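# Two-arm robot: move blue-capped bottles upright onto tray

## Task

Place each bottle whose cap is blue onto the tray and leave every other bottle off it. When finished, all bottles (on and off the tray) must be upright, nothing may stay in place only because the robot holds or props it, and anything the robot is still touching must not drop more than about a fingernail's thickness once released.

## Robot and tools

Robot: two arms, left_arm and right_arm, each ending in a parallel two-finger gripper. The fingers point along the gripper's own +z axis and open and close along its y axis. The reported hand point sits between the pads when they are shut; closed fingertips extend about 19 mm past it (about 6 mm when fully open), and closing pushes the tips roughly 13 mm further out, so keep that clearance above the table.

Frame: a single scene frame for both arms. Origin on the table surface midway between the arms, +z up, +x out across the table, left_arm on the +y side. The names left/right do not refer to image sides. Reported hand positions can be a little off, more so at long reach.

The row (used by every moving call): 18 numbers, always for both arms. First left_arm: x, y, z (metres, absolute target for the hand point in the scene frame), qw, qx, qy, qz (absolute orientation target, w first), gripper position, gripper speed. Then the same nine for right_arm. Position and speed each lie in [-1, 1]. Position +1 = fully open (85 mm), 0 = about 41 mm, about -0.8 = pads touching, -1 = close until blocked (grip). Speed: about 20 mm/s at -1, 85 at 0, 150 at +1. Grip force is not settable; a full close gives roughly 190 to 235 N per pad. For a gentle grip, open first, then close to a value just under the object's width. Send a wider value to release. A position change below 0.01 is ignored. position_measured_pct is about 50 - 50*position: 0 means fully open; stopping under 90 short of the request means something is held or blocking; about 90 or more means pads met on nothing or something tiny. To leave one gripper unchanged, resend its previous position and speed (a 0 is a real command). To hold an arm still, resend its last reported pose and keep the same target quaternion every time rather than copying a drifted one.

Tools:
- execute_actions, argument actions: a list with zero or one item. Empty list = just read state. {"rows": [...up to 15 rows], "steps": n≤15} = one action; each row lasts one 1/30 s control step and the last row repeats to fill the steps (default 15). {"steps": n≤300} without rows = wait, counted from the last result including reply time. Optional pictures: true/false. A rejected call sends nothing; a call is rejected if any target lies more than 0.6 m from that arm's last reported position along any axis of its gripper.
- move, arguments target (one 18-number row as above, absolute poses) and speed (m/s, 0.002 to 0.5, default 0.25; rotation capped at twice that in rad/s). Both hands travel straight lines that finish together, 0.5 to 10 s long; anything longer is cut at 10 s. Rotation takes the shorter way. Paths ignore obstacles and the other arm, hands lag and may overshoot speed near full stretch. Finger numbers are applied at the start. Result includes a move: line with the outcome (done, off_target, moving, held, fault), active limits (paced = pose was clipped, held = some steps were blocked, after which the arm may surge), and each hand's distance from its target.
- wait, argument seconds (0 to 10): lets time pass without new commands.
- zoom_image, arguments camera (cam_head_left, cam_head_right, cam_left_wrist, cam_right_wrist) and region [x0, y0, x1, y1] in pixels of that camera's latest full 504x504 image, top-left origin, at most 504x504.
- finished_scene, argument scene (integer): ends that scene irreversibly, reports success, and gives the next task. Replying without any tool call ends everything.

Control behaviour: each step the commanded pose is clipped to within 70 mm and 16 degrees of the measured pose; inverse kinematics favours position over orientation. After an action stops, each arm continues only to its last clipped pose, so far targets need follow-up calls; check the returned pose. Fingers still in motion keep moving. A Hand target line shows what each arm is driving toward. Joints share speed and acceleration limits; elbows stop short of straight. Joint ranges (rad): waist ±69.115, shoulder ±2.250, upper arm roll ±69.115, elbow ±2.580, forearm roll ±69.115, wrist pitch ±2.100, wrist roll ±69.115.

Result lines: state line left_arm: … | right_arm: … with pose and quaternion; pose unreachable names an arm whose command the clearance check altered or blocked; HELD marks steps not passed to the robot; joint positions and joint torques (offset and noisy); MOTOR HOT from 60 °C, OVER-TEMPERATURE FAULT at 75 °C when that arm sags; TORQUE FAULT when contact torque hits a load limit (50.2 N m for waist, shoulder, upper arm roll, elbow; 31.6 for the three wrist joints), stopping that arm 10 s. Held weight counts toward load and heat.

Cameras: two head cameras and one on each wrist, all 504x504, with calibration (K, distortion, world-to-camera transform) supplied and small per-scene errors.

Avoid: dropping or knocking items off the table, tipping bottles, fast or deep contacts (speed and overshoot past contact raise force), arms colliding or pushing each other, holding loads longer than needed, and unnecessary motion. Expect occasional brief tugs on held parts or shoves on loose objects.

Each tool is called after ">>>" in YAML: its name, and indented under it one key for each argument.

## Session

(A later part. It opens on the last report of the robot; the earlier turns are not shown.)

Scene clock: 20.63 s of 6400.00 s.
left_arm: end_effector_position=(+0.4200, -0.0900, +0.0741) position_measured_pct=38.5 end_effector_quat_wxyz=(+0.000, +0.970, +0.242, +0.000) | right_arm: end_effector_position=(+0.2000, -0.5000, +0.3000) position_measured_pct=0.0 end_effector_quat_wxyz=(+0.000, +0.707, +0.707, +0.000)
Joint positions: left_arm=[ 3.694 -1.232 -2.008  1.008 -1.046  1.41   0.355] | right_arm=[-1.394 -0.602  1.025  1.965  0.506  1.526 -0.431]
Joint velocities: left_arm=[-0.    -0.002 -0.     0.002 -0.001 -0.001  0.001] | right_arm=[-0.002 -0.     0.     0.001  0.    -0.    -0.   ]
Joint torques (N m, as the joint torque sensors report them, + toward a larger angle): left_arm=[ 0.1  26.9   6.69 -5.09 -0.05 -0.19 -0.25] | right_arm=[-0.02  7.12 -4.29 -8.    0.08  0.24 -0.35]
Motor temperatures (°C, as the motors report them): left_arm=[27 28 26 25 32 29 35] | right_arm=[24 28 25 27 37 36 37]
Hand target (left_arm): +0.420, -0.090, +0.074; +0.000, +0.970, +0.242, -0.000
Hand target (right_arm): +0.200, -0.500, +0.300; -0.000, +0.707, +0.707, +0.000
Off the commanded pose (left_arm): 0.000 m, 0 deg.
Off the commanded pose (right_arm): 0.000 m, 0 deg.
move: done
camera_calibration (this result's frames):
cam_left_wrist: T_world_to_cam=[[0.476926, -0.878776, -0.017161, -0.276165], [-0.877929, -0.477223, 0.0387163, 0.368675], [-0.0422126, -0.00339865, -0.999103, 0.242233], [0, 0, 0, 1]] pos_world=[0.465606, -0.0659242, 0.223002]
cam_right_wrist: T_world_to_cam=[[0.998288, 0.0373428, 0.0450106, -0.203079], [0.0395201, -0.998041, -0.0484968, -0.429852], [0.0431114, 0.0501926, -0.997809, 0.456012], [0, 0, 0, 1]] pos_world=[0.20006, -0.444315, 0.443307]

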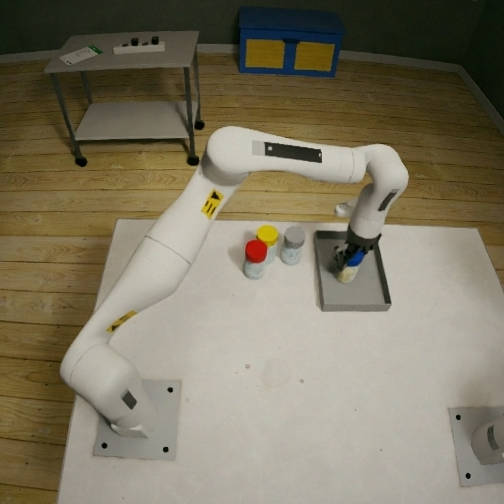

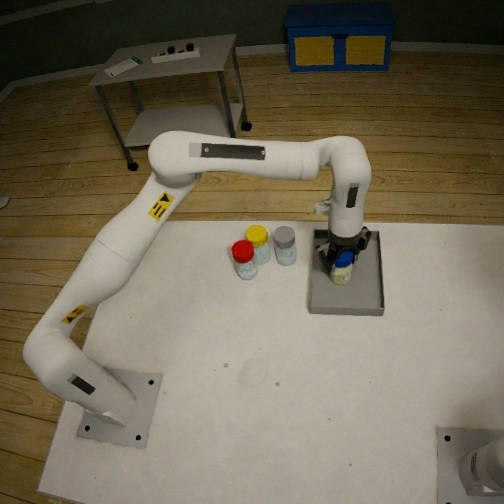

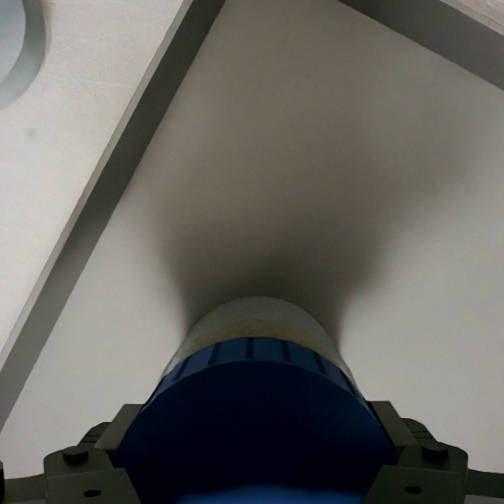

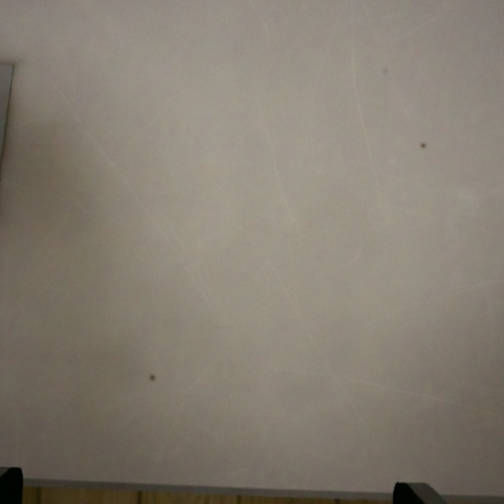

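No contact yet; lower slightly more.

>>> move:
  target: [0.42,-0.09,0.070,0,0.970,0.242,0,-1,0,0.2,-0.5,0.3,0,0.7071,0.7071,0,1,0]
  speed: 0.01

Scene clock: 21.70 s of 6400.00 s.
left_arm: end_effector_position=(+0.4204, -0.0908, +0.0734) position_measured_pct=38.5 end_effector_quat_wxyz=(+0.002, +0.970, +0.242, +0.001) | right_arm: end_effector_position=(+0.2000, -0.5000, +0.3000) position_measured_pct=0.0 end_effector_quat_wxyz=(+0.000, +0.707, +0.707, +0.000)
Joint positions: left_arm=[ 3.693 -1.232 -2.007  1.011 -1.05   1.405  0.357] | right_arm=[-1.394 -0.602  1.025  1.965  0.506  1.526 -0.431]
Joint velocities: left_arm=[-0.    -0.     0.001 -0.001 -0.002  0.001 -0.   ] | right_arm=[-0.    -0.     0.001 -0.001 -0.    -0.    -0.   ]
Joint torques (N m, as the joint torque sensors report them, + toward a larger angle): left_arm=[-0.18 20.86  4.37 -3.69  0.1  -0.65 -0.12] | right_arm=[-0.03  7.02 -4.4  -8.11  0.04  0.27 -0.4 ]
Motor temperatures (°C, as the motors report them): left_arm=[27 28 26 25 32 29 35] | right_arm=[24 28 25 27 37 36 37]
Hand target (left_arm): +0.420, -0.090, +0.070; +0.000, +0.970, +0.242, -0.000
Hand target (right_arm): +0.200, -0.500, +0.300; -0.000, +0.707, +0.707, +0.000
Off the commanded pose (left_arm): 0.004 m, 0 deg.
Off the commanded pose (right_arm): 0.000 m, 0 deg.
move: off_target (left_arm)
camera_calibration (this result's frames):
cam_left_wrist: T_world_to_cam=[[0.477196, -0.878696, -0.0133095, -0.277453], [-0.877896, -0.477337, 0.0380515, 0.368715], [-0.0397888, -0.00647363, -0.999187, 0.240283], [0, 0, 0, 1]] pos_world=[0.465653, -0.06624, 0.222365]
cam_right_wrist: T_world_to_cam=[[0.998288, 0.0373427, 0.0450106, -0.203079], [0.0395201, -0.998041, -0.0484964, -0.429852], [0.0431115, 0.0501922, -0.997809, 0.456011], [0, 0, 0, 1]] pos_world=[0.20006, -0.444315, 0.443306]

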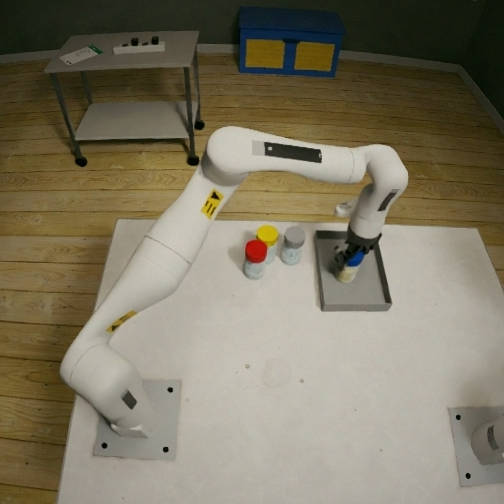

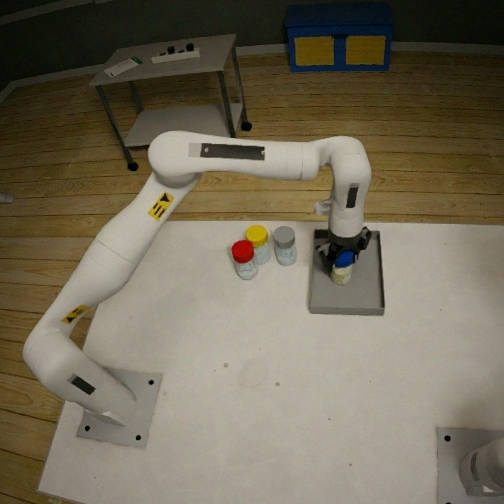

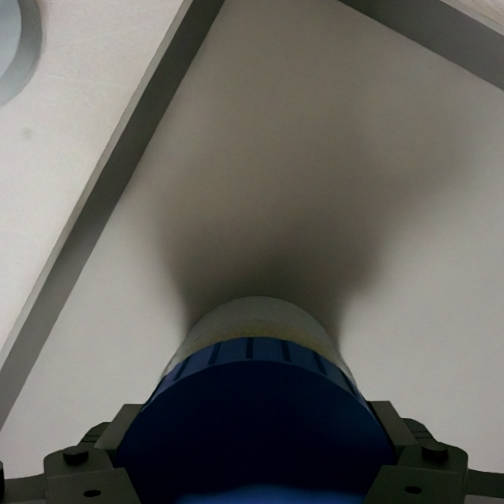

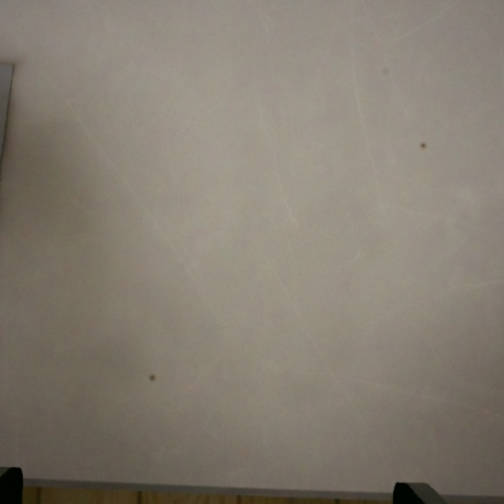

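>>> move:
  target: [0.42,-0.09,0.074,0,0.970,0.242,0,1,0,0.2,-0.5,0.3,0,0.7071,0.7071,0,1,0]

>>> move:
  target: [0.42,-0.09,0.2,0,0.970,0.242,0,1,0,0.2,-0.5,0.3,0,0.7071,0.7071,0,1,0]

Scene clock: 22.93 s of 6400.00 s.
left_arm: end_effector_position=(+0.4200, -0.0900, +0.0740) position_measured_pct=0.0 end_effector_quat_wxyz=(+0.000, +0.970, +0.242, +0.000) | right_arm: end_effector_position=(+0.2000, -0.5000, +0.3000) position_measured_pct=0.0 end_effector_quat_wxyz=(+0.000, +0.707, +0.707, +0.000)
Joint positions: left_arm=[ 3.694 -1.232 -2.007  1.008 -1.047  1.41   0.355] | right_arm=[-1.394 -0.602  1.025  1.965  0.506  1.526 -0.431]
Joint velocities: left_arm=[ 0.    -0.    -0.     0.001 -0.     0.001 -0.   ] | right_arm=[-0.    -0.    -0.001  0.002 -0.    -0.     0.   ]
Joint torques (N m, as the joint torque sensors report them, + toward a larger angle): left_arm=[-0.02 25.22  6.26 -4.26  0.2  -0.09 -0.28] | right_arm=[ 0.    7.1  -4.28 -8.06  0.03  0.17 -0.34]
Motor temperatures (°C, as the motors report them): left_arm=[27 28 26 25 32 29 35] | right_arm=[24 28 25 27 37 36 37]
Hand target (left_arm): +0.420, -0.090, +0.074; +0.000, +0.970, +0.242, -0.000
Hand target (right_arm): +0.200, -0.500, +0.300; -0.000, +0.707, +0.707, +0.000
Off the commanded pose (left_arm): 0.000 m, 0 deg.
Off the commanded pose (right_arm): 0.000 m, 0 deg.
move: done
camera_calibration (this result's frames):
cam_left_wrist: T_world_to_cam=[[0.476949, -0.878762, -0.0172151, -0.276207], [-0.877916, -0.477248, 0.0387049, 0.368713], [-0.0422282, -0.00334687, -0.999102, 0.242141], [0, 0, 0, 1]] pos_world=[0.465661, -0.065942, 0.222898]
cam_right_wrist: T_world_to_cam=[[0.998288, 0.0373431, 0.0450109, -0.203079], [0.0395204, -0.998041, -0.0484965, -0.429852], [0.0431117, 0.0501923, -0.997809, 0.456011], [0, 0, 0, 1]] pos_world=[0.20006, -0.444315, 0.443307]

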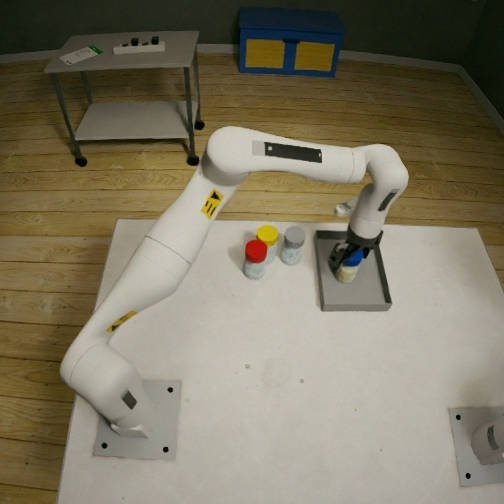

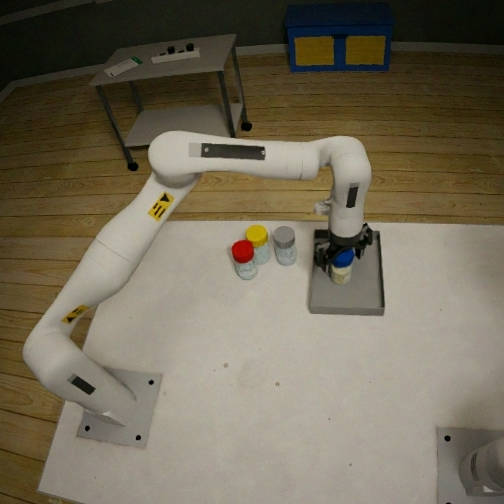

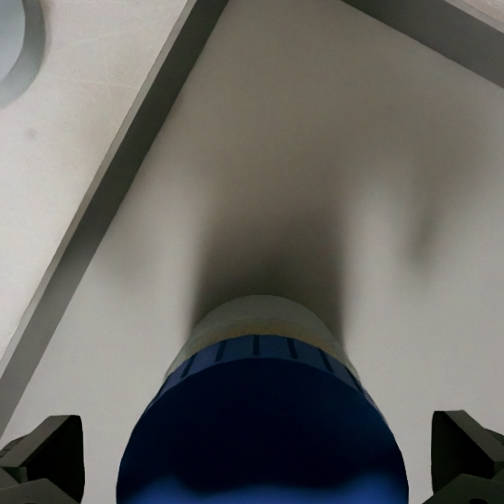

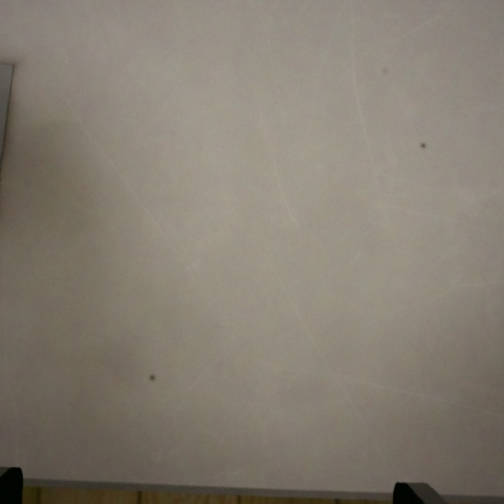

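Scene clock: 23.93 s of 6400.00 s.
left_arm: end_effector_position=(+0.4207, -0.0900, +0.1998) position_measured_pct=0.0 end_effector_quat_wxyz=(-0.000, +0.970, +0.242, +0.000) | right_arm: end_effector_position=(+0.2000, -0.5000, +0.3000) position_measured_pct=0.0 end_effector_quat_wxyz=(+0.000, +0.707, +0.707, +0.000)
Joint positions: left_arm=[ 3.744 -1.094 -1.958  0.812 -0.971  1.643  0.256] | right_arm=[-1.394 -0.602  1.025  1.965  0.506  1.526 -0.431]
Joint velocities: left_arm=[ 0.005  0.001  0.    -0.003 -0.     0.003 -0.003] | right_arm=[-0.002 -0.     0.001 -0.001  0.     0.     0.   ]
Joint torques (N m, as the joint torque sensors report them, + toward a larger angle): left_arm=[-0.04 25.28  5.28 -5.6   0.28  0.28 -0.19] | right_arm=[ 0.06  7.11 -4.28 -8.06  0.08  0.22 -0.37]
Motor temperatures (°C, as the motors report them): left_arm=[27 28 26 25 32 29 35] | right_arm=[24 28 25 27 37 36 37]
Hand target (left_arm): +0.420, -0.090, +0.200; -0.000, +0.970, +0.242, +0.000
Hand target (right_arm): +0.200, -0.500, +0.300; -0.000, +0.707, +0.707, +0.000
Off the commanded pose (left_arm): 0.001 m, 0 deg.
Off the commanded pose (right_arm): 0.000 m, 0 deg.
move: done
camera_calibration (this result's frames):
cam_left_wrist: T_world_to_cam=[[0.477403, -0.878513, -0.0173592, -0.274505], [-0.877695, -0.47771, 0.038011, 0.364412], [-0.0416858, -0.00291048, -0.999127, 0.367678], [0, 0, 0, 1]] pos_world=[0.466219, -0.0660032, 0.34874]
cam_right_wrist: T_world_to_cam=[[0.998288, 0.037343, 0.0450108, -0.203079], [0.0395203, -0.998041, -0.0484966, -0.429852], [0.0431116, 0.0501924, -0.997809, 0.456011], [0, 0, 0, 1]] pos_world=[0.20006, -0.444315, 0.443307]

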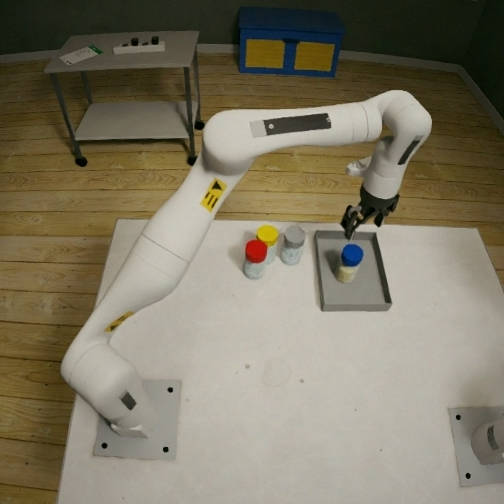

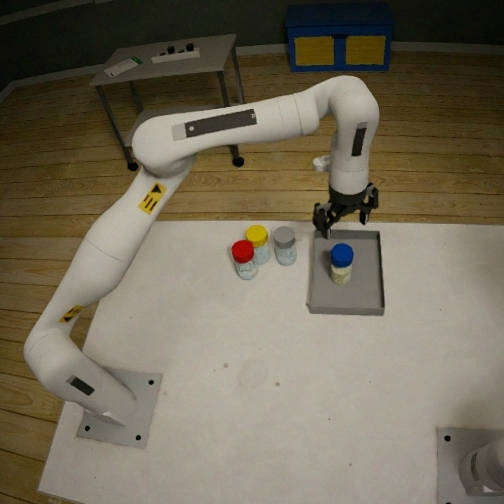

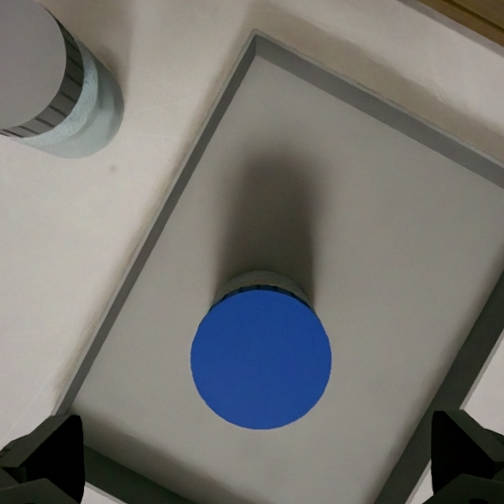

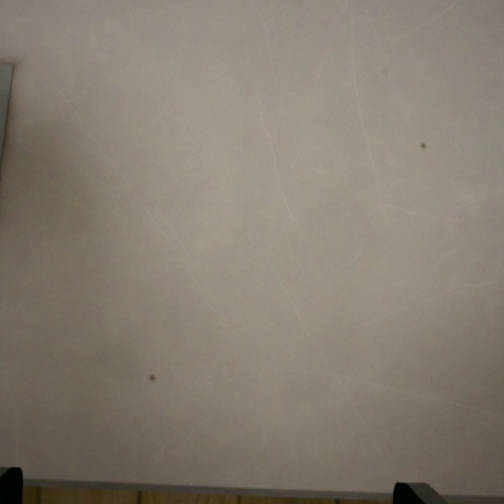

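>>> finished_scene:
  scene: 2

The scene is finished: the task was done.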